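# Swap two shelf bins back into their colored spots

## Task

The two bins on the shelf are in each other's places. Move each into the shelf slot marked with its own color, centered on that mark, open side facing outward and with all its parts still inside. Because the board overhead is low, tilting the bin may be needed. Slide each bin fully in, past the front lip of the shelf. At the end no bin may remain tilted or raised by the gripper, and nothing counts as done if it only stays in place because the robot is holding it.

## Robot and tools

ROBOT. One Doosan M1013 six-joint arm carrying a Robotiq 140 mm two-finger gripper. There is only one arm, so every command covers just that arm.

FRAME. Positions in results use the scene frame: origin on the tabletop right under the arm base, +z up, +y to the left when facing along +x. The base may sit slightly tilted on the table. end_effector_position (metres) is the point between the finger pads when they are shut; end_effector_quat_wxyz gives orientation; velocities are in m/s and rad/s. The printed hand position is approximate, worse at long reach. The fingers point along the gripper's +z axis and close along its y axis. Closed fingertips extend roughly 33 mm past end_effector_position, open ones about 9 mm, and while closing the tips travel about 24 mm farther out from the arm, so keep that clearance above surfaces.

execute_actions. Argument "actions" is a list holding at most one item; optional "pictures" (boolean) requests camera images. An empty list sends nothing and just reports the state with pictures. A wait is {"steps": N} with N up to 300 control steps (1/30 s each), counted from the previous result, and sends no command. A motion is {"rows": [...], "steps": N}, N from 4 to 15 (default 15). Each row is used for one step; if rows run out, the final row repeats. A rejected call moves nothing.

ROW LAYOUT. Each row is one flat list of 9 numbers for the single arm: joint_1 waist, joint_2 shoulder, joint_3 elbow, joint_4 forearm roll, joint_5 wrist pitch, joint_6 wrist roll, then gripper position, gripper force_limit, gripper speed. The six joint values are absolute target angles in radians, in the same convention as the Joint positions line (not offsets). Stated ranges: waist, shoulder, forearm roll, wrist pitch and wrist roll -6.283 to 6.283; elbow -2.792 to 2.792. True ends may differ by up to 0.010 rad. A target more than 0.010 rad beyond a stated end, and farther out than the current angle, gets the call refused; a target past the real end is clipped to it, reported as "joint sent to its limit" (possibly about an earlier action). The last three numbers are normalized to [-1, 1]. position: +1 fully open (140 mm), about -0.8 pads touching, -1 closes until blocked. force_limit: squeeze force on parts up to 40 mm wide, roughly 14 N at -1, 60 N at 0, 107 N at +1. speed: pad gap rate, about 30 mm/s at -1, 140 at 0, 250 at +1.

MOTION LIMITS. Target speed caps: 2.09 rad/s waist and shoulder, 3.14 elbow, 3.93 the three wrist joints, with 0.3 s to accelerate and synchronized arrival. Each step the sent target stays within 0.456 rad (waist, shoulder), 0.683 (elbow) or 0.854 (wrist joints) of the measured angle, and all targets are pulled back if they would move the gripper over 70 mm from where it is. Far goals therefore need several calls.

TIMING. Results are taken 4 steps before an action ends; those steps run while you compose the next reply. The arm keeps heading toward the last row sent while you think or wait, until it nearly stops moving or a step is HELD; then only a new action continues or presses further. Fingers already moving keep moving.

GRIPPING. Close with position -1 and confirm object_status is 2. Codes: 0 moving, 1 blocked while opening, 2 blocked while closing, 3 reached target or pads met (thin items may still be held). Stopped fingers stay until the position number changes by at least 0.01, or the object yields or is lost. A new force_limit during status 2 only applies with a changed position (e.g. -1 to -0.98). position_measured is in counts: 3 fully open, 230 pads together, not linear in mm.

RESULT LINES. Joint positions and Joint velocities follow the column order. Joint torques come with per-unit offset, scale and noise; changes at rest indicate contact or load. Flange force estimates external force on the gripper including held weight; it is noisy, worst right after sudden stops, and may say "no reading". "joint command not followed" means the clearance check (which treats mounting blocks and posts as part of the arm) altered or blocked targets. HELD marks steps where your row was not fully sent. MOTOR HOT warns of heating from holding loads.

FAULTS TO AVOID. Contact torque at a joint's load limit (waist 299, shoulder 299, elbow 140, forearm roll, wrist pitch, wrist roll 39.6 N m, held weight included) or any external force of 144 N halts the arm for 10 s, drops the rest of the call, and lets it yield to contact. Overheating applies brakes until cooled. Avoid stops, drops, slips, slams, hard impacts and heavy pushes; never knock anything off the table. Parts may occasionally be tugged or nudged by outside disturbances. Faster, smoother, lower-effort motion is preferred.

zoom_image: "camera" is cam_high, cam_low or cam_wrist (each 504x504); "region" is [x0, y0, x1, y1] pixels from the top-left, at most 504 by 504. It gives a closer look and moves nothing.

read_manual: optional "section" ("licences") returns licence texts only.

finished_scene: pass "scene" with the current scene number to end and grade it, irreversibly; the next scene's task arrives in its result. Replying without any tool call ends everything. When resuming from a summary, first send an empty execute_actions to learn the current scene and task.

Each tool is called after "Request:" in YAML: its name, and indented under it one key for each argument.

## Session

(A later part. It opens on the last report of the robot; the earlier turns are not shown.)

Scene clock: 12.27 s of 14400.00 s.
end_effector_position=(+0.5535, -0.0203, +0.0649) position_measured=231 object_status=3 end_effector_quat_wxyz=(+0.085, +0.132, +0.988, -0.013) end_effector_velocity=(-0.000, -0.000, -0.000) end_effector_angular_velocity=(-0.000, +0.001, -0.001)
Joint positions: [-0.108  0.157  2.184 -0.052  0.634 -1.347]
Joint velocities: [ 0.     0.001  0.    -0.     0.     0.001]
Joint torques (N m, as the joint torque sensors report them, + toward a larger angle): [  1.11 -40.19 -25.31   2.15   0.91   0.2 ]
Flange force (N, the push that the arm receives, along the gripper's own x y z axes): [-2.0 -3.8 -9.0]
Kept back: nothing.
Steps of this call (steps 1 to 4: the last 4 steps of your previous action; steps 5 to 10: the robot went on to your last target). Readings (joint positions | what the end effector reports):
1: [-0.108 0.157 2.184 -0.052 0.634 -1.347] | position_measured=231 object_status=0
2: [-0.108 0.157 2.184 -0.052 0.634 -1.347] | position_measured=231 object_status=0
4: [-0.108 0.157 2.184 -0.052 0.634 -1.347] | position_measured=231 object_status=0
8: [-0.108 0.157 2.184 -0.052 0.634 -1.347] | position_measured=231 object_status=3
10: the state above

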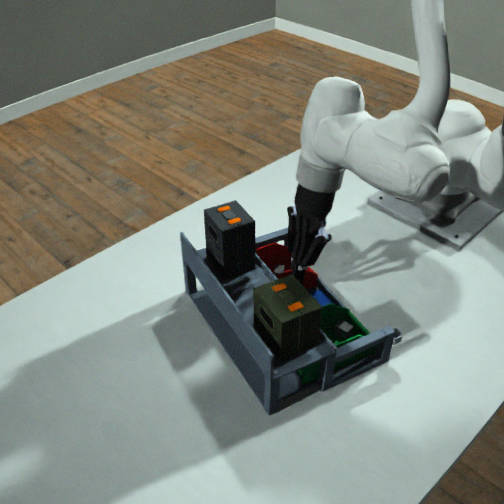

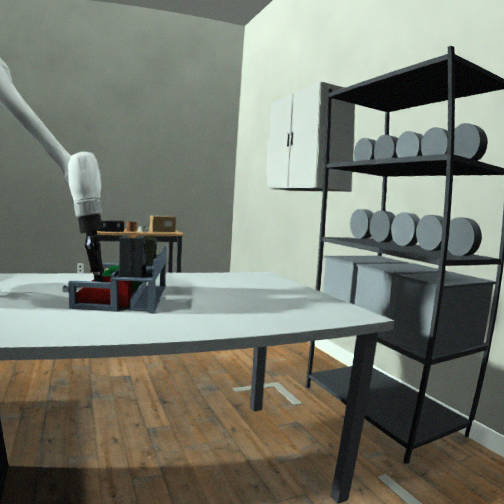

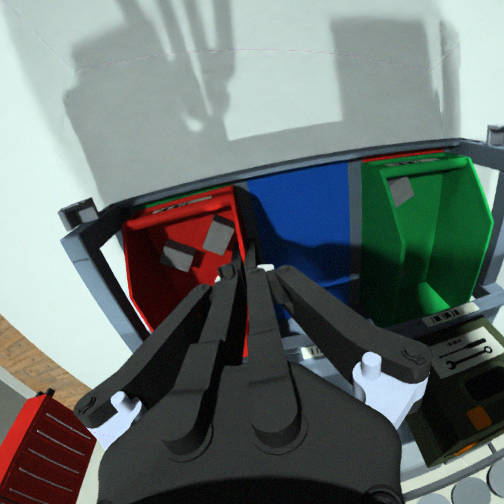

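Request:
execute_actions:
  actions:
    - {"rows":[[-0.113,0.172,2.153,-0.039,0.692,-1.362,-1,0.7,-0.5],[-0.113,0.172,2.153,-0.039,0.692,-1.362,-1,0.7,-0.5],[-0.113,0.172,2.153,-0.039,0.692,-1.362,-1,0.7,-0.5],[-0.113,0.172,2.153,-0.039,0.692,-1.362,-1,0.7,-0.5],[-0.113,0.172,2.153,-0.039,0.692,-1.362,-1,0.7,-0.5],[-0.118,0.186,2.1214,-0.026,0.751,-1.378,-1,0.7,-0.5]]}

Request:
execute_actions:
  actions:
    - {"rows":[[-0.123,0.201,2.09,-0.013,0.809,-1.394,-1,0.7,-0.5],[-0.123,0.201,2.09,-0.013,0.809,-1.394,-1,0.7,-0.5],[-0.123,0.201,2.09,-0.013,0.809,-1.394,-1,0.7,-0.5],[-0.123,0.201,2.09,-0.013,0.809,-1.394,-1,0.7,-0.5],[-0.123,0.201,2.09,-0.013,0.809,-1.394,-1,0.7,-0.5],[-0.128,0.2155,2.0587,0,0.8674,-1.409,-1,0.7,-0.5]]}
  pictures: true

Request:
zoom_image:
  camera: "cam_low"
  region: [40, 200, 200, 330]

Scene clock: 12.90 s of 14400.00 s.
end_effector_position=(+0.5568, -0.0218, +0.0720) position_measured=231 object_status=3 end_effector_quat_wxyz=(+0.043, +0.132, +0.990, -0.009) end_effector_velocity=(-0.005, +0.000, -0.001) end_effector_angular_velocity=(+0.001, +0.015, +0.003)
Joint positions: [-0.118  0.186  2.121 -0.026  0.751 -1.378]
Joint velocities: [-0.     0.001  0.001 -0.     0.013 -0.003]
Joint torques (N m, as the joint torque sensors report them, + toward a larger angle): [ -2.08 -49.12 -20.71   2.24   2.78   0.63]
Flange force (N, the push that the arm receives, along the gripper's own x y z axes): [-4.0 7.1 -4.9]
Steps of this call (steps 1 to 8: the robot went on to your last target; steps 9 to 19: the first 11 steps of this action). Readings (joint positions | what the end effector reports):
9: [-0.108 0.157 2.184 -0.052 0.634 -1.347] | position_measured=231 object_status=3
10: [-0.109 0.159 2.181 -0.051 0.641 -1.349] | position_measured=231 object_status=3
12: [-0.112 0.169 2.158 -0.041 0.681 -1.359] | position_measured=231 object_status=3
16: [-0.115 0.178 2.139 -0.033 0.719 -1.369] | position_measured=231 object_status=3
19: the state above

Scene clock: 13.40 s of 14400.00 s.
end_effector_position=(+0.5595, -0.0217, +0.0811) position_measured=231 object_status=3 end_effector_quat_wxyz=(+0.001, +0.131, +0.991, -0.002) end_effector_velocity=(-0.005, +0.000, -0.001) end_effector_angular_velocity=(+0.001, +0.015, +0.002)
Joint positions: [-0.128  0.216  2.059 -0.     0.867 -1.409]
Joint velocities: [-0.     0.001  0.001 -0.     0.013 -0.002]
Joint torques (N m, as the joint torque sensors report them, + toward a larger angle): [ -1.51 -49.89 -23.31   2.81   1.98   0.47]
Flange force (N, the push that the arm receives, along the gripper's own x y z axes): [2.0 4.9 -9.7]
Steps of this call (steps 1 to 4: the last 4 steps of your previous action; steps 5 to 15: the first 11 steps of this action). Readings (joint positions | what the end effector reports):
5: [-0.118 0.186 2.121 -0.026 0.751 -1.378] | position_measured=231 object_status=3
6: [-0.119 0.188 2.118 -0.024 0.758 -1.380] | position_measured=231 object_status=3
8: [-0.122 0.198 2.095 -0.015 0.799 -1.391] | position_measured=231 object_status=3
12: [-0.125 0.208 2.076 -0.007 0.836 -1.401] | position_measured=231 object_status=3
15: the state above

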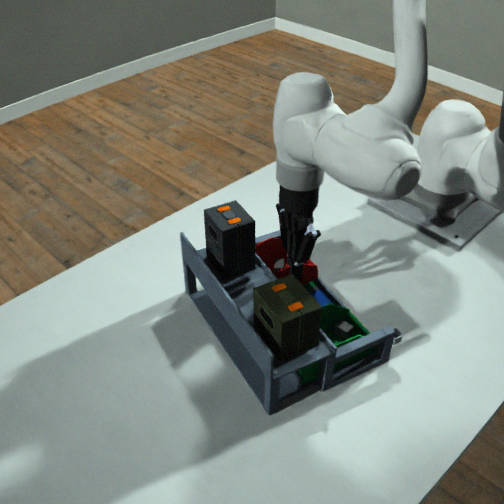

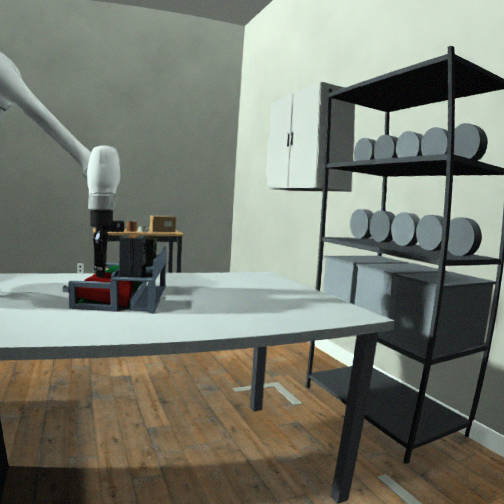

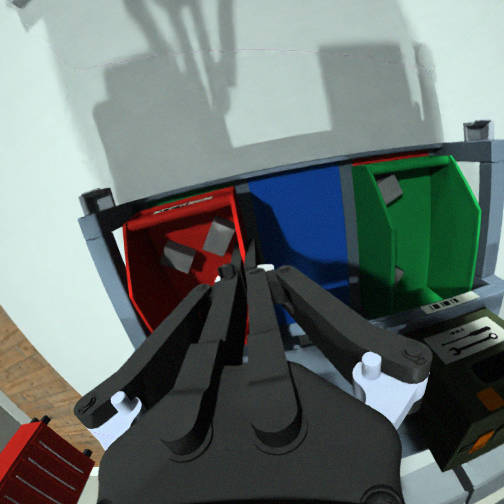

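Region (40, 200, 200, 330) of cam_low's 504x504 image, scaled by 3.150, with more detail than that image has; it fills the top 410 rows of this view, and the rest is white.

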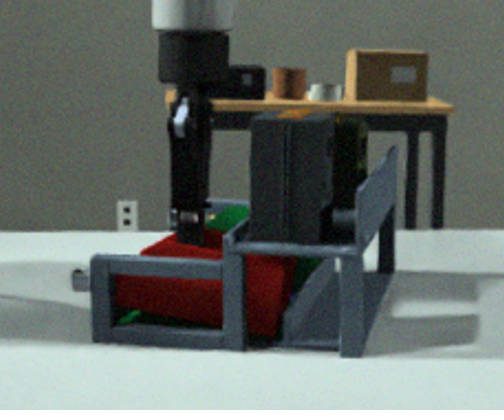

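Request:
execute_actions:
  actions:
    - {"rows":[[-0.125,0.2006,2.0755,0,0.8655,-1.406,-1,0.7,-0.5],[-0.125,0.2006,2.0755,0,0.8655,-1.406,-1,0.7,-0.5],[-0.125,0.2006,2.0755,0,0.8655,-1.406,-1,0.7,-0.5],[-0.122,0.1858,2.092,0,0.8636,-1.403,-1,0.7,-0.5],[-0.122,0.1858,2.092,0,0.8636,-1.403,-1,0.7,-0.5],[-0.122,0.1858,2.092,0,0.8636,-1.403,-1,0.7,-0.5],[-0.119,0.1709,2.109,0,0.8617,-1.4,-1,0.7,-0.5]]}
  pictures: true

Request:
zoom_image:
  camera: "cam_low"
  region: [40, 200, 200, 330]

Scene clock: 14.10 s of 14400.00 s.
end_effector_position=(+0.5306, -0.0139, +0.0841) position_measured=231 object_status=3 end_effector_quat_wxyz=(+0.001, +0.131, +0.991, -0.002) end_effector_velocity=(+0.002, -0.000, +0.001) end_effector_angular_velocity=(-0.000, -0.007, -0.001)
Joint positions: [-0.119  0.171  2.109  0.     0.862 -1.4  ]
Joint velocities: [ 0.    -0.003 -0.     0.    -0.005  0.001]
Joint torques (N m, as the joint torque sensors report them, + toward a larger angle): [ -4.44 -45.86 -32.6    2.83   0.2    0.1 ]
Flange force (N, the push that the arm receives, along the gripper's own x y z axes): [-3.5 5.2 2.4]
Steps of this call (steps 1 to 4: the last 4 steps of your previous action; steps 5 to 10: the robot went on to your last target; steps 11 to 21: the first 11 steps of this action). Readings (joint positions | what the end effector reports):
11: [-0.128 0.216 2.059 -0.000 0.867 -1.409] | position_measured=231 object_status=3
12: [-0.128 0.212 2.062 0.000 0.867 -1.409] | position_measured=231 object_status=3
14: [-0.125 0.201 2.075 0.000 0.866 -1.407] | position_measured=231 object_status=3
18: [-0.121 0.182 2.096 0.000 0.863 -1.402] | position_measured=231 object_status=3
21: the state above

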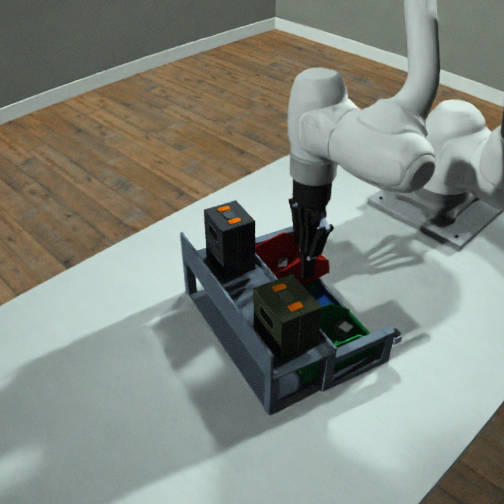

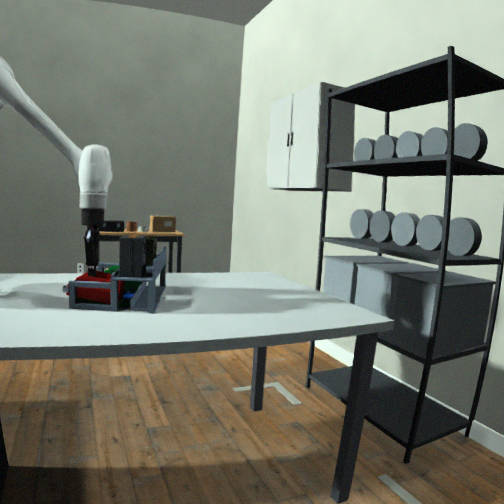

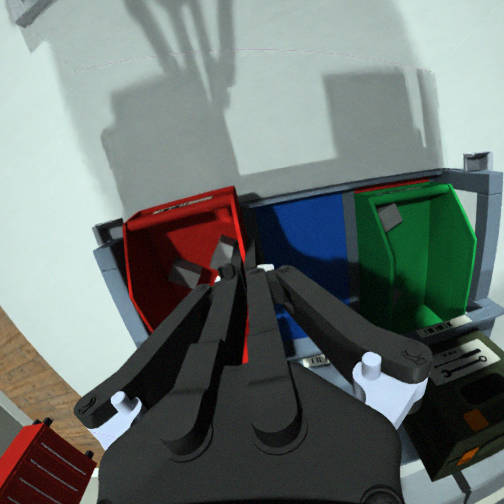

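Region (40, 200, 200, 330) of cam_low's 504x504 image, scaled by 3.150, with more detail than that image has; it fills the top 410 rows of this view, and the rest is white.

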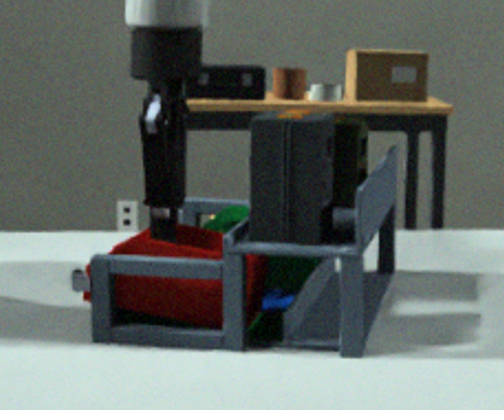

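Request:
execute_actions:
  actions:
    - {"rows":[[-0.115,0.151,2.126,0,0.8644,-1.396,-1,0.7,-0.5],[-0.115,0.151,2.126,0,0.8644,-1.396,-1,0.7,-0.5],[-0.115,0.151,2.126,0,0.8644,-1.396,-1,0.7,-0.5],[-0.111,0.131,2.143,0,0.867,-1.392,-1,0.7,-0.5],[-0.111,0.131,2.143,0,0.867,-1.392,-1,0.7,-0.5],[-0.111,0.131,2.143,0,0.867,-1.392,-1,0.7,-0.5],[-0.107,0.111,2.16,0,0.87,-1.388,-1,0.7,-0.5],[-0.107,0.111,2.16,0,0.87,-1.388,-1,0.7,-0.5],[-0.107,0.111,2.16,0,0.87,-1.388,-1,0.7,-0.5],[-0.103,0.0916,2.1774,0,0.8726,-1.384,-1,0.7,-0.5]]}

Request:
execute_actions:
  actions:
    - {"steps":6}
  pictures: true

Request:
zoom_image:
  camera: "cam_low"
  region: [40, 200, 200, 330]

Scene clock: 14.67 s of 14400.00 s.
end_effector_position=(+0.4947, -0.0042, +0.0936) position_measured=231 object_status=3 end_effector_quat_wxyz=(+0.001, +0.131, +0.991, -0.002) end_effector_velocity=(-0.145, +0.035, +0.024) end_effector_angular_velocity=(+0.001, +0.012, -0.005)
Joint positions: [-0.106  0.106  2.164 -0.     0.871 -1.387]
Joint velocities: [ 0.047 -0.242  0.222 -0.     0.031  0.053]
Joint torques (N m, as the joint torque sensors report them, + toward a larger angle): [  8.67 -68.72 -23.31   2.01   1.41   0.53]
Flange force (N, the push that the arm receives, along the gripper's own x y z axes): [-9.1 -2.0 5.5]
Steps of this call (steps 1 to 4: the last 4 steps of your previous action; steps 5 to 6: the robot went on to your last target; steps 7 to 17: the first 11 steps of this action). Readings (joint positions | what the end effector reports):
7: [-0.119 0.171 2.109 0.000 0.862 -1.400] | position_measured=231 object_status=3
8: [-0.118 0.167 2.112 0.000 0.862 -1.399] | position_measured=231 object_status=3
10: [-0.115 0.152 2.125 0.000 0.864 -1.396] | position_measured=231 object_status=3
14: [-0.110 0.126 2.147 -0.000 0.867 -1.391] | position_measured=231 object_status=3
17: the state above

Scene clock: 14.87 s of 14400.00 s.
end_effector_position=(+0.4861, -0.0020, +0.0951) position_measured=231 object_status=3 end_effector_quat_wxyz=(+0.001, +0.131, +0.991, -0.002) end_effector_velocity=(-0.001, +0.000, -0.001) end_effector_angular_velocity=(+0.000, +0.002, -0.000)
Joint positions: [-0.103  0.092  2.177 -0.     0.873 -1.384]
Joint velocities: [ 0.     0.     0.002 -0.    -0.     0.   ]
Joint torques (N m, as the joint torque sensors report them, + toward a larger angle): [ -1.27 -42.07 -30.99   2.69   0.63   0.2 ]
Flange force (N, the push that the arm receives, along the gripper's own x y z axes): [-2.2 2.5 1.6]
Kept back: nothing.
Steps of this call (steps 1 to 4: the last 4 steps of your previous action; steps 5 to 6: the robot went on to your last target). Readings (joint positions | what the end effector reports):
1: [-0.104 0.097 2.172 -0.000 0.872 -1.385] | position_measured=231 object_status=3
2: [-0.103 0.092 2.177 -0.000 0.873 -1.384] | position_measured=231 object_status=3
4: [-0.103 0.092 2.177 -0.000 0.873 -1.384] | position_measured=231 object_status=3
6: the state above

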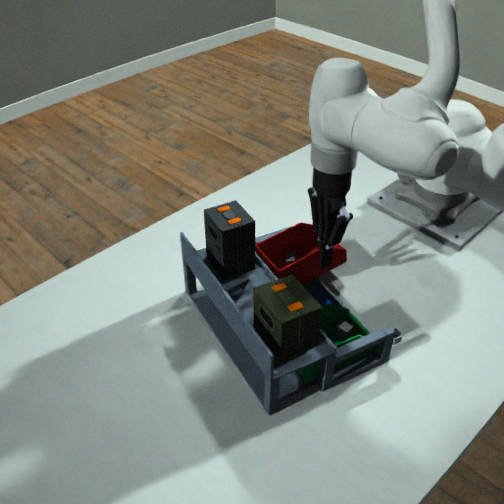

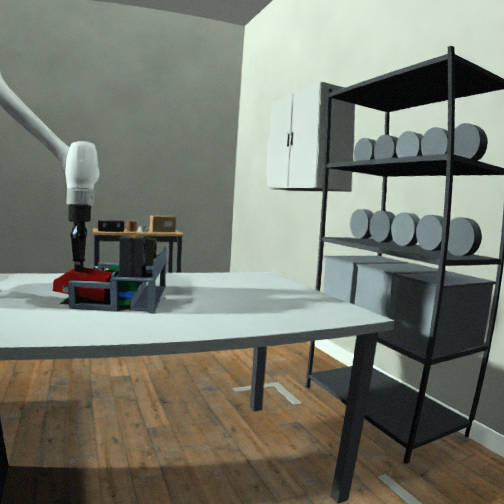

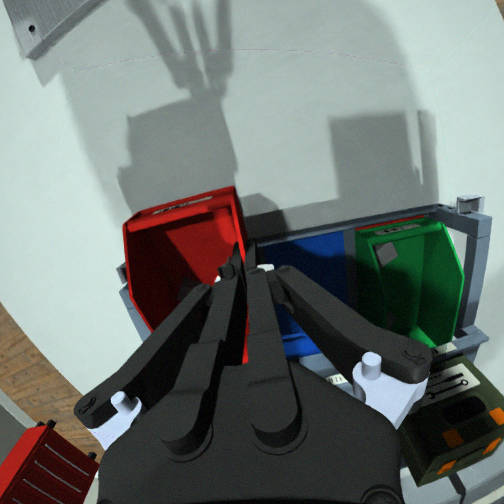

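Region (40, 200, 200, 330) of cam_low's 504x504 image, scaled by 3.150, with more detail than that image has; it fills the top 410 rows of this view, and the rest is white.

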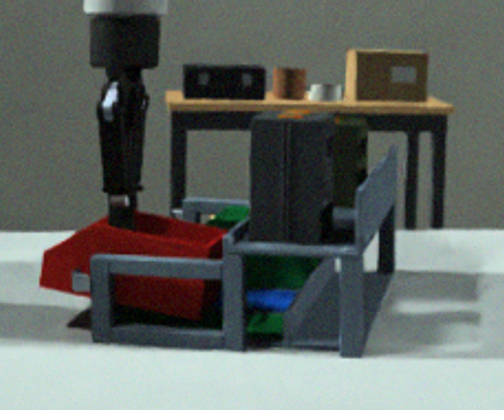

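Request:
execute_actions:
  actions:
    - {"rows":[[-0.103,0.06,2.15,0,0.93,-1.384,-1,0.7,-0.5],[-0.103,0.06,2.15,0,0.93,-1.384,-1,0.7,-0.5],[-0.103,0.06,2.15,0,0.93,-1.384,-1,0.7,-0.5],[-0.103,0.06,2.15,0,0.93,-1.384,-1,0.7,-0.5],[-0.103,-0.0186,2.067,0,1.093,-1.384,-1,0.7,-0.5]]}

Request:
execute_actions:
  actions:
    - {"rows":[[-0.55,-0.0186,2.067,0,1.093,-1.571,-1,0.7,-0.5]]}

Request:
execute_actions:
  actions:
    - {"steps":15}

Request:
execute_actions:
  actions:
    - {"rows":[[-0.55,0.0304,2.2441,0,0.697,-1.571,-1,0.7,-0.5]]}

Request:
execute_actions:
  actions:
    - {"rows":[[-0.55,0.05,2.257,0,0.664,-1.571,-1,0.7,-0.5],[-0.55,0.05,2.257,0,0.664,-1.571,-1,0.7,-0.5],[-0.55,0.05,2.257,0,0.664,-1.571,-1,0.7,-0.5],[-0.55,0.07,2.27,0,0.631,-1.571,-1,0.7,-0.5],[-0.55,0.07,2.27,0,0.631,-1.571,-1,0.7,-0.5],[-0.55,0.07,2.27,0,0.631,-1.571,-1,0.7,-0.5],[-0.55,0.0933,2.2832,0,0.595,-1.571,-1,0.7,-0.5]]}
  pictures: true

Request:
zoom_image:
  camera: "cam_low"
  region: [0, 200, 200, 350]

Scene clock: 15.60 s of 14400.00 s.
end_effector_position=(+0.4867, -0.0017, +0.1977) position_measured=231 object_status=3 end_effector_quat_wxyz=(+0.002, +0.131, +0.991, -0.002) end_effector_velocity=(-0.019, +0.002, +0.153) end_effector_angular_velocity=(+0.000, +0.007, -0.002)
Joint positions: [-0.103 -0.017  2.069  0.     1.087 -1.384]
Joint velocities: [ 0.    -0.157 -0.155 -0.     0.319  0.002]
Joint torques (N m, as the joint torque sensors report them, + toward a larger angle): [ -6.57  12.18 -15.18   1.21   0.17   0.13]
Flange force (N, the push that the arm receives, along the gripper's own x y z axes): [5.0 1.3 -2.8]
Steps of this call (steps 1 to 11: the robot went on to your last target; steps 12 to 22: the first 11 steps of this action). Readings (joint positions | what the end effector reports):
12: [-0.103 0.091 2.177 -0.000 0.873 -1.384] | position_measured=231 object_status=3
13: [-0.103 0.088 2.175 -0.000 0.880 -1.384] | position_measured=231 object_status=3
15: [-0.103 0.066 2.155 -0.000 0.919 -1.384] | position_measured=231 object_status=3
19: [-0.103 0.028 2.116 -0.000 0.998 -1.384] | position_measured=231 object_status=3
22: the state above

Scene clock: 16.10 s of 14400.00 s.
end_effector_position=(+0.4698, -0.1237, +0.2003) position_measured=231 object_status=3 end_effector_quat_wxyz=(+0.001, +0.204, +0.979, -0.002) end_effector_velocity=(-0.117, -0.446, +0.002) end_effector_angular_velocity=(-0.000, -0.003, -0.553)
Joint positions: [-0.357 -0.019  2.067  0.     1.093 -1.49 ]
Joint velocities: [-0.949  0.    -0.002 -0.    -0.    -0.396]
Joint torques (N m, as the joint torque sensors report them, + toward a larger angle): [ -2.28 -38.07 -35.91   2.95   0.87  -0.3 ]
Flange force (N, the push that the arm receives, along the gripper's own x y z axes): [-3.4 5.5 3.0]
Steps of this call (steps 1 to 4: the last 4 steps of your previous action; steps 5 to 15: the first 11 steps of this action). Readings (joint positions | what the end effector reports):
5: [-0.103 -0.019 2.067 0.000 1.093 -1.384] | position_measured=231 object_status=3
6: [-0.107 -0.019 2.067 0.000 1.093 -1.385] | position_measured=231 object_status=3
8: [-0.136 -0.019 2.067 0.000 1.093 -1.397] | position_measured=231 object_status=3
12: [-0.261 -0.019 2.067 0.000 1.093 -1.450] | position_measured=231 object_status=3
15: the state above

Scene clock: 16.60 s of 14400.00 s.
end_effector_position=(+0.4372, -0.2117, +0.2006) position_measured=231 object_status=3 end_effector_quat_wxyz=(+0.001, +0.258, +0.966, -0.002) end_effector_velocity=(-0.000, +0.000, -0.001) end_effector_angular_velocity=(+0.001, +0.002, -0.001)
Joint positions: [-0.55  -0.019  2.067  0.     1.093 -1.571]
Joint velocities: [ 0.     0.001  0.001 -0.     0.     0.001]
Joint torques (N m, as the joint torque sensors report them, + toward a larger angle): [ -1.32 -35.47 -36.31   2.99   0.76  -0.11]
Flange force (N, the push that the arm receives, along the gripper's own x y z axes): [-2.4 2.7 1.5]
Kept back: nothing.
Steps of this call (steps 1 to 4: the last 4 steps of your previous action; steps 5 to 15: the robot went on to your last target). Readings (joint positions | what the end effector reports):
1: [-0.389 -0.019 2.067 0.000 1.093 -1.503] | position_measured=231 object_status=3
2: [-0.421 -0.019 2.067 0.000 1.093 -1.517] | position_measured=231 object_status=3
4: [-0.484 -0.019 2.067 0.000 1.093 -1.543] | position_measured=231 object_status=3
8: [-0.549 -0.019 2.067 0.000 1.093 -1.571] | position_measured=231 object_status=3
15: the state above

Scene clock: 16.97 s of 14400.00 s.
end_effector_position=(+0.4513, -0.2200, +0.1016) position_measured=231 object_status=3 end_effector_quat_wxyz=(+0.082, +0.257, +0.963, -0.023) end_effector_velocity=(+0.005, -0.003, -0.069) end_effector_angular_velocity=(-0.069, -0.121, +0.000)
Joint positions: [-0.55   0.03   2.242  0.     0.703 -1.571]
Joint velocities: [ 0.     0.039  0.14   0.    -0.318  0.   ]
Joint torques (N m, as the joint torque sensors report them, + toward a larger angle): [ -1.11 -49.18 -44.23   4.27  -0.38   0.11]
Flange force (N, the push that the arm receives, along the gripper's own x y z axes): [-4.6 2.3 0.6]
Steps of this call (steps 1 to 11: the first 11 steps of this action). Readings (joint positions | what the end effector reports):
1: [-0.550 -0.019 2.067 0.000 1.093 -1.571] | position_measured=231 object_status=3
2: [-0.550 -0.018 2.070 0.000 1.086 -1.571] | position_measured=231 object_status=3
4: [-0.550 -0.011 2.095 0.000 1.030 -1.571] | position_measured=231 object_status=3
8: [-0.550 0.018 2.199 0.000 0.799 -1.571] | position_measured=231 object_status=3
11: the state above

Scene clock: 27.47 s of 14400.00 s.
end_effector_position=(+0.4515, -0.2203, +0.0584) position_measured=231 object_status=3 end_effector_quat_wxyz=(+0.083, +0.257, +0.963, -0.024) end_effector_velocity=(-0.000, +0.000, -0.000) end_effector_angular_velocity=(+0.000, +0.000, +0.000)
Joint positions: [-0.55   0.091  2.282 -0.     0.599 -1.571]
Joint velocities: [ 0.  0.  0.  0. -0. -0.]
Joint torques (N m, as the joint torque sensors report them, + toward a larger angle): [  0.92 -28.76 -20.69   1.97   0.77  -0.28]
Flange force (N, the push that the arm receives, along the gripper's own x y z axes): [-3.4 -2.4 -19.1]
FORCE FAULT: contact force on the arm reached its limit, and the arm stopped for 10 seconds. The contact can be on any part of the arm, not only on its tool. The arm's remaining commands of this call were not run. The arm holds still and accepts commands again. Move the arm away from the contact; if what it grips holds it there, let go first. Pushing or pulling that hard again can fault the arm again.
Kept back: nothing.
The stop began at step 15 of this call (marked STOPPED below). From that step on the arm followed nothing that you had sent. 5 steps, steps kept back included, did not run and will not run. Nothing is kept back now, and the robot has no last target.
Steps of this call (steps 1 to 4: the last 4 steps of your previous action; steps 5 to 14: the first 10 steps of this action; steps 15 to 315: the stop). Readings (joint positions | what the end effector reports):
5: [-0.550 0.031 2.244 0.000 0.697 -1.571] | position_measured=231 object_status=3
6: [-0.550 0.034 2.246 0.000 0.690 -1.571] | position_measured=231 object_status=3
8: [-0.550 0.049 2.257 0.000 0.666 -1.571] | position_measured=231 object_status=3
12: [-0.550 0.075 2.273 0.000 0.623 -1.571] | position_measured=231 object_status=3
15: [-0.550 0.091 2.282 -0.000 0.599 -1.571] | position_measured=231 object_status=3 STOPPED
315: the state above

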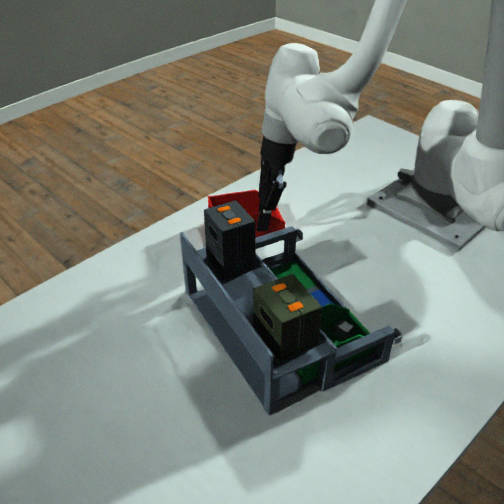

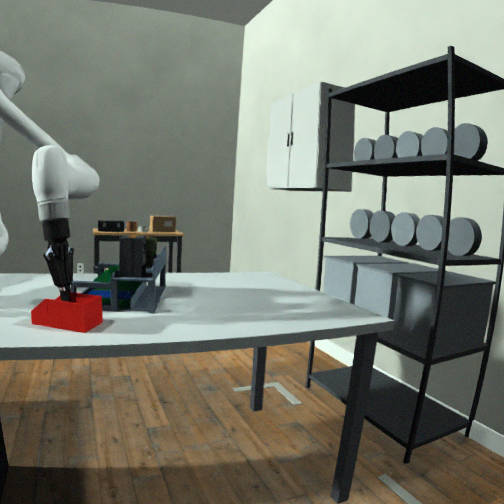

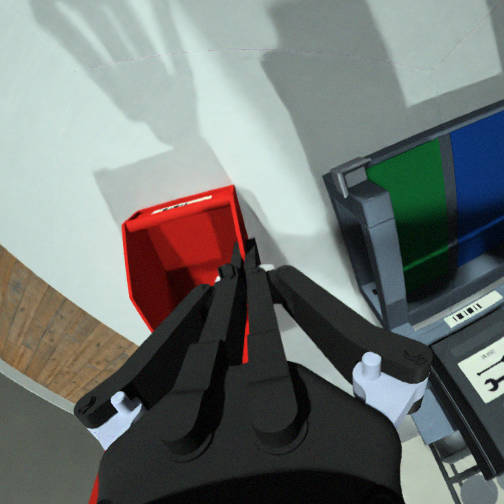

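Region (0, 200, 200, 350) of cam_low's 504x504 image, scaled by 2.520, with more detail than that image has; it fills the top 378 rows of this view, and the rest is white.

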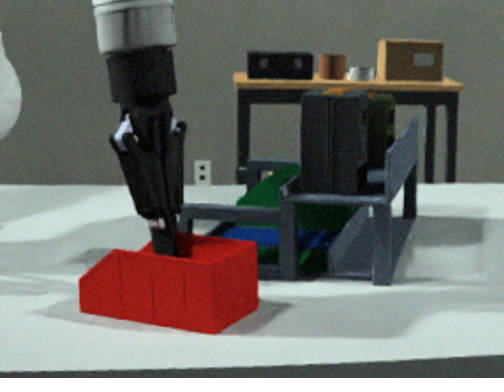

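Request:
execute_actions:
  actions:
    - {"rows":[[-0.55,0.089,2.281,0,0.601,-1.571,-0.4,0.7,0]]}

Request:
execute_actions:
  actions:
    - {"rows":[[-0.55,-0.06,2.15,0,0.88,-1.571,-0.4,0.7,0]]}

Request:
execute_actions:
  actions:
    - {"rows":[[0.09,0.05,2.0,0,1.09,-1.191,-0.4,0.7,0]]}

Request:
execute_actions:
  actions:
    - {"steps":20}

Request:
execute_actions:
  actions:
    - {"rows":[[0.09,0.2145,1.9501,0,0.977,-1.191,-0.4,0.7,0]]}

Request:
execute_actions:
  actions:
    - {"steps":6}
  pictures: true

Scene clock: 28.13 s of 14400.00 s.
end_effector_position=(+0.4516, -0.2202, +0.0593) position_measured=179 object_status=0 end_effector_quat_wxyz=(+0.083, +0.257, +0.962, -0.024) end_effector_velocity=(+0.001, -0.001, +0.001) end_effector_angular_velocity=(-0.001, -0.002, +0.001)
Joint positions: [-0.55   0.089  2.281 -0.     0.601 -1.571]
Joint velocities: [-0.    -0.001 -0.001 -0.     0.    -0.001]
Joint torques (N m, as the joint torque sensors report them, + toward a larger angle): [ -3.25 -38.37 -27.59   2.27   0.24   0.54]
Flange force (N, the push that the arm receives, along the gripper's own x y z axes): [-3.2 5.1 0.1]
Steps of this call (steps 1 to 9: nothing new was sent; steps 10 to 20: the first 11 steps of this action). Readings (joint positions | what the end effector reports):
10: [-0.550 0.091 2.282 -0.000 0.599 -1.571] | position_measured=231 object_status=0
11: [-0.550 0.090 2.281 -0.000 0.600 -1.571] | position_measured=231 object_status=0
13: [-0.550 0.089 2.281 -0.000 0.601 -1.571] | position_measured=213 object_status=0
17: [-0.550 0.089 2.281 -0.000 0.601 -1.571] | position_measured=183 object_status=0
20: the state above

Scene clock: 28.63 s of 14400.00 s.
end_effector_position=(+0.4547, -0.2217, +0.1840) position_measured=179 object_status=3 end_effector_quat_wxyz=(+0.084, +0.257, +0.962, -0.024) end_effector_velocity=(-0.010, +0.006, +0.009) end_effector_angular_velocity=(+0.013, +0.022, -0.000)
Joint positions: [-0.55  -0.06   2.15   0.     0.879 -1.571]
Joint velocities: [-0.    -0.016 -0.006 -0.     0.047  0.   ]
Joint torques (N m, as the joint torque sensors report them, + toward a larger angle): [ -4.72   2.37 -18.4    1.82   0.    -0.07]
Flange force (N, the push that the arm receives, along the gripper's own x y z axes): [-8.1 0.4 2.0]
Steps of this call (steps 1 to 4: the last 4 steps of your previous action; steps 5 to 15: the first 11 steps of this action). Readings (joint positions | what the end effector reports):
5: [-0.550 0.089 2.281 -0.000 0.601 -1.571] | position_measured=179 object_status=3
6: [-0.550 0.085 2.278 -0.000 0.608 -1.571] | position_measured=179 object_status=3
8: [-0.550 0.056 2.252 -0.000 0.664 -1.571] | position_measured=179 object_status=3
12: [-0.550 -0.032 2.174 0.000 0.828 -1.571] | position_measured=179 object_status=3
15: the state above

Scene clock: 29.13 s of 14400.00 s.
end_effector_position=(+0.5052, -0.1066, +0.1897) position_measured=179 object_status=3 end_effector_quat_wxyz=(+0.047, +0.222, +0.974, -0.004) end_effector_velocity=(+0.125, +0.452, +0.019) end_effector_angular_velocity=(+0.098, +0.190, +0.438)
Joint positions: [-0.303 -0.009  2.082  0.     0.976 -1.398]
Joint velocities: [ 0.91   0.134 -0.187 -0.     0.261  0.474]
Joint torques (N m, as the joint torque sensors report them, + toward a larger angle): [ -0.18 -34.74 -32.36   2.85   0.32  -0.23]
Flange force (N, the push that the arm receives, along the gripper's own x y z axes): [0.4 2.2 -5.1]
Steps of this call (steps 1 to 4: the last 4 steps of your previous action; steps 5 to 15: the first 11 steps of this action). Readings (joint positions | what the end effector reports):
5: [-0.550 -0.060 2.150 0.000 0.880 -1.571] | position_measured=179 object_status=3
6: [-0.546 -0.059 2.149 0.000 0.882 -1.568] | position_measured=179 object_status=3
8: [-0.517 -0.050 2.139 0.000 0.895 -1.543] | position_measured=179 object_status=3
12: [-0.395 -0.024 2.103 0.000 0.946 -1.451] | position_measured=179 object_status=3
15: the state above

Scene clock: 29.80 s of 14400.00 s.
end_effector_position=(+0.5197, +0.0966, +0.1981) position_measured=179 object_status=3 end_effector_quat_wxyz=(+0.001, +0.131, +0.991, -0.001) end_effector_velocity=(-0.000, -0.000, +0.000) end_effector_angular_velocity=(-0.000, +0.000, -0.001)
Joint positions: [ 0.09   0.05   2.    -0.     1.09  -1.191]
Joint velocities: [-0.    -0.     0.    -0.     0.     0.001]
Joint torques (N m, as the joint torque sensors report them, + toward a larger angle): [ -1.93 -41.59 -34.53   3.22   0.95   0.16]
Flange force (N, the push that the arm receives, along the gripper's own x y z axes): [-1.8 4.2 -1.3]
Kept back: nothing.
Steps of this call (steps 1 to 4: the last 4 steps of your previous action; steps 5 to 20: the robot went on to your last target). Readings (joint positions | what the end effector reports):
1: [-0.272 -0.004 2.075 0.000 0.985 -1.382] | position_measured=179 object_status=3
2: [-0.242 0.001 2.069 0.000 0.993 -1.366] | position_measured=179 object_status=3
4: [-0.181 0.010 2.056 0.000 1.011 -1.333] | position_measured=179 object_status=3
8: [-0.059 0.028 2.031 0.000 1.047 -1.269] | position_measured=179 object_status=3
20: the state above

Scene clock: 30.17 s of 14400.00 s.
end_effector_position=(+0.5868, +0.1042, +0.1295) position_measured=179 object_status=3 end_effector_quat_wxyz=(+0.000, +0.131, +0.991, -0.002) end_effector_velocity=(+0.008, +0.001, +0.004) end_effector_angular_velocity=(+0.002, -0.017, +0.000)
Joint positions: [ 0.09   0.215  1.95  -0.     0.977 -1.191]
Joint velocities: [ 0.     0.    -0.009 -0.    -0.008 -0.   ]
Joint torques (N m, as the joint torque sensors report them, + toward a larger angle): [  1.77 -79.56 -36.63   3.35   1.16   0.6 ]
Flange force (N, the push that the arm receives, along the gripper's own x y z axes): [5.8 1.1 -4.6]
Steps of this call (steps 1 to 11: the first 11 steps of this action). Readings (joint positions | what the end effector reports):
1: [0.090 0.050 2.000 -0.000 1.090 -1.191] | position_measured=179 object_status=3
2: [0.090 0.054 1.999 -0.000 1.088 -1.191] | position_measured=179 object_status=3
4: [0.090 0.083 1.990 -0.000 1.067 -1.191] | position_measured=179 object_status=3
8: [0.090 0.190 1.958 -0.000 0.995 -1.191] | position_measured=179 object_status=3
11: the state above

Scene clock: 30.37 s of 14400.00 s.
end_effector_position=(+0.5871, +0.1042, +0.1297) position_measured=179 object_status=3 end_effector_quat_wxyz=(+0.001, +0.131, +0.991, -0.002) end_effector_velocity=(+0.001, +0.000, +0.001) end_effector_angular_velocity=(-0.000, -0.002, -0.000)
Joint positions: [ 0.09   0.215  1.95  -0.     0.977 -1.191]
Joint velocities: [ 0.    -0.001 -0.001 -0.    -0.     0.   ]
Joint torques (N m, as the joint torque sensors report them, + toward a larger angle): [ -1.15 -54.45 -30.83   3.19   0.7    0.02]
Flange force (N, the push that the arm receives, along the gripper's own x y z axes): [-2.8 2.9 -3.9]
Kept back: nothing.
Steps of this call (steps 1 to 4: the last 4 steps of your previous action; steps 5 to 6: the robot went on to your last target). Readings (joint positions | what the end effector reports):
1: [0.090 0.215 1.950 -0.000 0.977 -1.191] | position_measured=179 object_status=3
2: [0.090 0.215 1.950 -0.000 0.977 -1.191] | position_measured=179 object_status=3
4: [0.090 0.215 1.950 -0.000 0.977 -1.191] | position_measured=179 object_status=3
6: the state above

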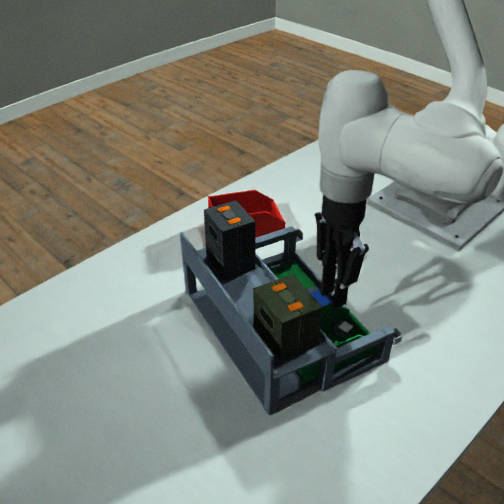

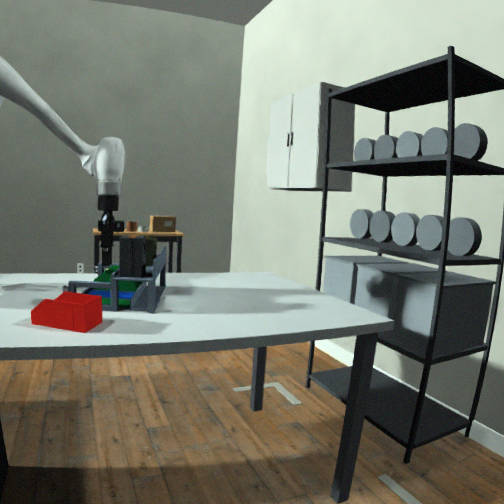

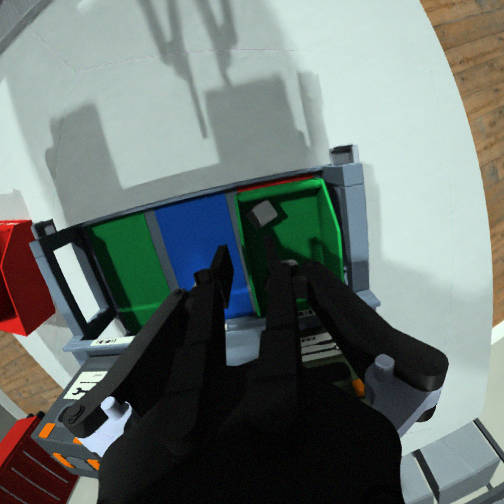

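Request:
execute_actions:
  actions:
    - {"rows":[[0.09,0.236,1.967,0,0.939,-1.191,-0.4,0.7,0],[0.09,0.236,1.967,0,0.939,-1.191,-0.4,0.7,0],[0.09,0.236,1.967,0,0.939,-1.191,-0.4,0.7,0],[0.09,0.257,1.983,0,0.901,-1.191,-0.4,0.7,0],[0.09,0.257,1.983,0,0.901,-1.191,-0.4,0.7,0],[0.09,0.257,1.983,0,0.901,-1.191,-0.4,0.7,0],[0.09,0.2782,1.9996,0,0.8638,-1.191,-0.4,0.7,0]]}

Request:
execute_actions:
  actions:
    - {"rows":[[0.086,0.277,2.001,0,0.8633,-1.195,-0.4,0.7,0],[0.082,0.2757,2.003,0,0.8628,-1.199,-0.4,0.7,0],[0.078,0.2744,2.005,0,0.8623,-1.203,-0.4,0.7,0],[0.074,0.273,2.007,0,0.8618,-1.207,-0.4,0.7,0],[0.07,0.2717,2.0086,0,0.8613,-1.211,-0.4,0.7,0],[0.066,0.2704,2.0104,0,0.8608,-1.215,-0.4,0.7,0],[0.062,0.269,2.0122,0,0.8603,-1.219,-0.4,0.7,0],[0.058,0.2677,2.014,0,0.8598,-1.223,-0.4,0.7,0],[0.054,0.2664,2.0159,0,0.8593,-1.227,-0.4,0.7,0],[0.05,0.2651,2.0177,0,0.8588,-1.231,-0.4,0.7,0]]}
  pictures: true

Scene clock: 31.00 s of 14400.00 s.
end_effector_position=(+0.5869, +0.1040, +0.0697) position_measured=179 object_status=3 end_effector_quat_wxyz=(+0.000, +0.131, +0.991, -0.002) end_effector_velocity=(+0.008, +0.001, -0.001) end_effector_angular_velocity=(+0.002, -0.022, +0.001)
Joint positions: [ 0.09   0.278  2.     0.     0.864 -1.191]
Joint velocities: [ 0.     0.002 -0.001 -0.    -0.023 -0.001]
Joint torques (N m, as the joint torque sensors report them, + toward a larger angle): [  0.23 -76.86 -36.65   3.14   0.45  -0.28]
Flange force (N, the push that the arm receives, along the gripper's own x y z axes): [1.0 3.3 -9.7]
Steps of this call (steps 1 to 8: the robot went on to your last target; steps 9 to 19: the first 11 steps of this action). Readings (joint positions | what the end effector reports):
9: [0.090 0.215 1.950 -0.000 0.977 -1.191] | position_measured=179 object_status=3
10: [0.090 0.218 1.953 -0.000 0.970 -1.191] | position_measured=179 object_status=3
12: [0.090 0.234 1.966 0.000 0.942 -1.191] | position_measured=179 object_status=3
16: [0.090 0.262 1.986 0.000 0.892 -1.191] | position_measured=179 object_status=3
19: the state above

Scene clock: 31.50 s of 14400.00 s.
end_effector_position=(+0.5816, +0.0815, +0.0699) position_measured=179 object_status=3 end_effector_quat_wxyz=(+0.001, +0.131, +0.991, -0.002) end_effector_velocity=(-0.018, -0.063, -0.000) end_effector_angular_velocity=(+0.000, +0.002, -0.000)
Joint positions: [ 0.053  0.266  2.016  0.     0.859 -1.228]
Joint velocities: [-0.105 -0.034  0.048  0.    -0.013 -0.105]
Joint torques (N m, as the joint torque sensors report them, + toward a larger angle): [ -0.58 -54.39 -28.06   2.43   0.69  -0.44]
Flange force (N, the push that the arm receives, along the gripper's own x y z axes): [0.4 2.4 -6.1]
Steps of this call (steps 1 to 4: the last 4 steps of your previous action; steps 5 to 15: the first 11 steps of this action). Readings (joint positions | what the end effector reports):
5: [0.090 0.278 2.000 0.000 0.864 -1.191] | position_measured=179 object_status=3
6: [0.088 0.278 2.000 0.000 0.864 -1.192] | position_measured=179 object_status=3
8: [0.081 0.276 2.003 0.000 0.863 -1.200] | position_measured=179 object_status=3
12: [0.065 0.270 2.011 0.000 0.861 -1.216] | position_measured=179 object_status=3
15: the state above

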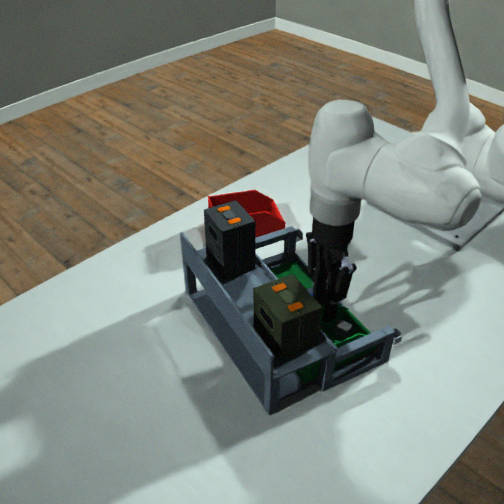

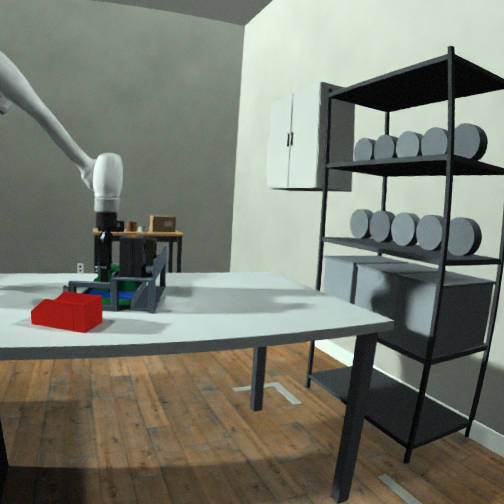

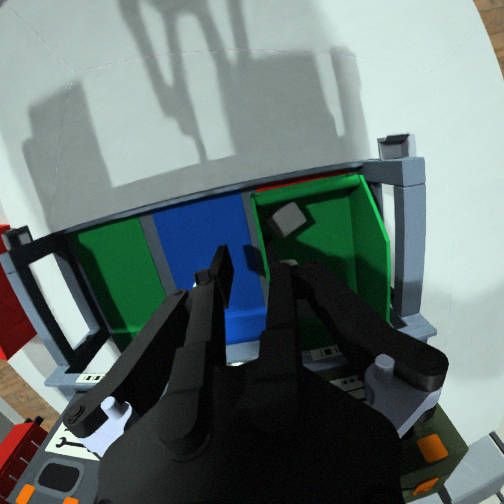

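Continue slowly.

Request:
execute_actions:
  actions:
    - {"rows":[[0.046,0.2638,2.0195,0,0.8583,-1.235,-0.4,0.7,0],[0.042,0.2625,2.0213,0,0.8578,-1.239,-0.4,0.7,0],[0.038,0.2612,2.0231,0,0.8573,-1.243,-0.4,0.7,0],[0.034,0.2599,2.0249,0,0.8568,-1.247,-0.4,0.7,0],[0.03,0.2586,2.0267,0,0.8563,-1.251,-0.4,0.7,0],[0.026,0.2573,2.0285,0,0.8558,-1.255,-0.4,0.7,0]],"steps":12}
  pictures: true

Scene clock: 32.00 s of 14400.00 s.
end_effector_position=(+0.5773, +0.0658, +0.0699) position_measured=179 object_status=3 end_effector_quat_wxyz=(+0.001, +0.131, +0.991, -0.002) end_effector_velocity=(-0.005, -0.019, +0.000) end_effector_angular_velocity=(-0.000, -0.000, -0.004)
Joint positions: [ 0.027  0.257  2.028  0.     0.856 -1.254]
Joint velocities: [-0.033 -0.01   0.014 -0.    -0.004 -0.028]
Joint torques (N m, as the joint torque sensors report them, + toward a larger angle): [  7.25 -57.48 -30.21   3.27   0.6    0.27]
Flange force (N, the push that the arm receives, along the gripper's own x y z axes): [-5.5 1.0 1.0]
Steps of this call (steps 1 to 4: the last 4 steps of your previous action; steps 5 to 7: the robot went on to your last target; steps 8 to 15: the first 8 steps of this action). Readings (joint positions | what the end effector reports):
8: [0.050 0.265 2.018 0.000 0.859 -1.231] | position_measured=179 object_status=3
9: [0.048 0.264 2.019 0.000 0.859 -1.233] | position_measured=179 object_status=3
11: [0.041 0.262 2.022 0.000 0.858 -1.240] | position_measured=179 object_status=3
15: the state above

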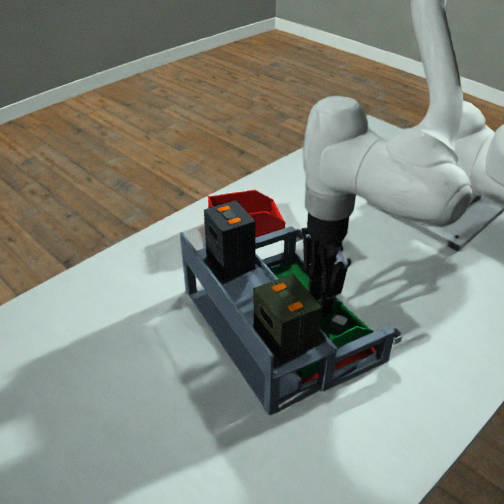

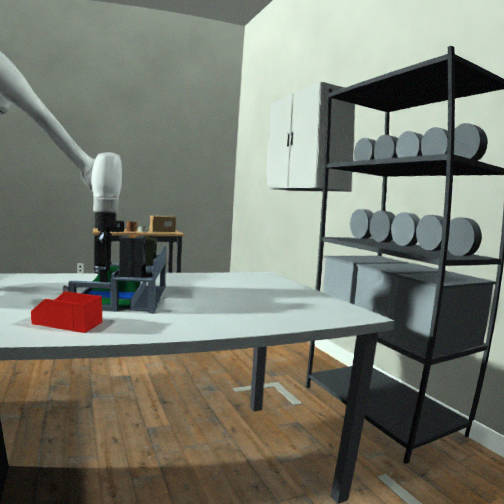

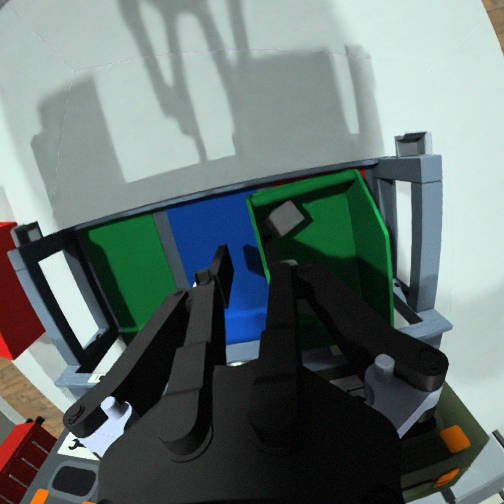

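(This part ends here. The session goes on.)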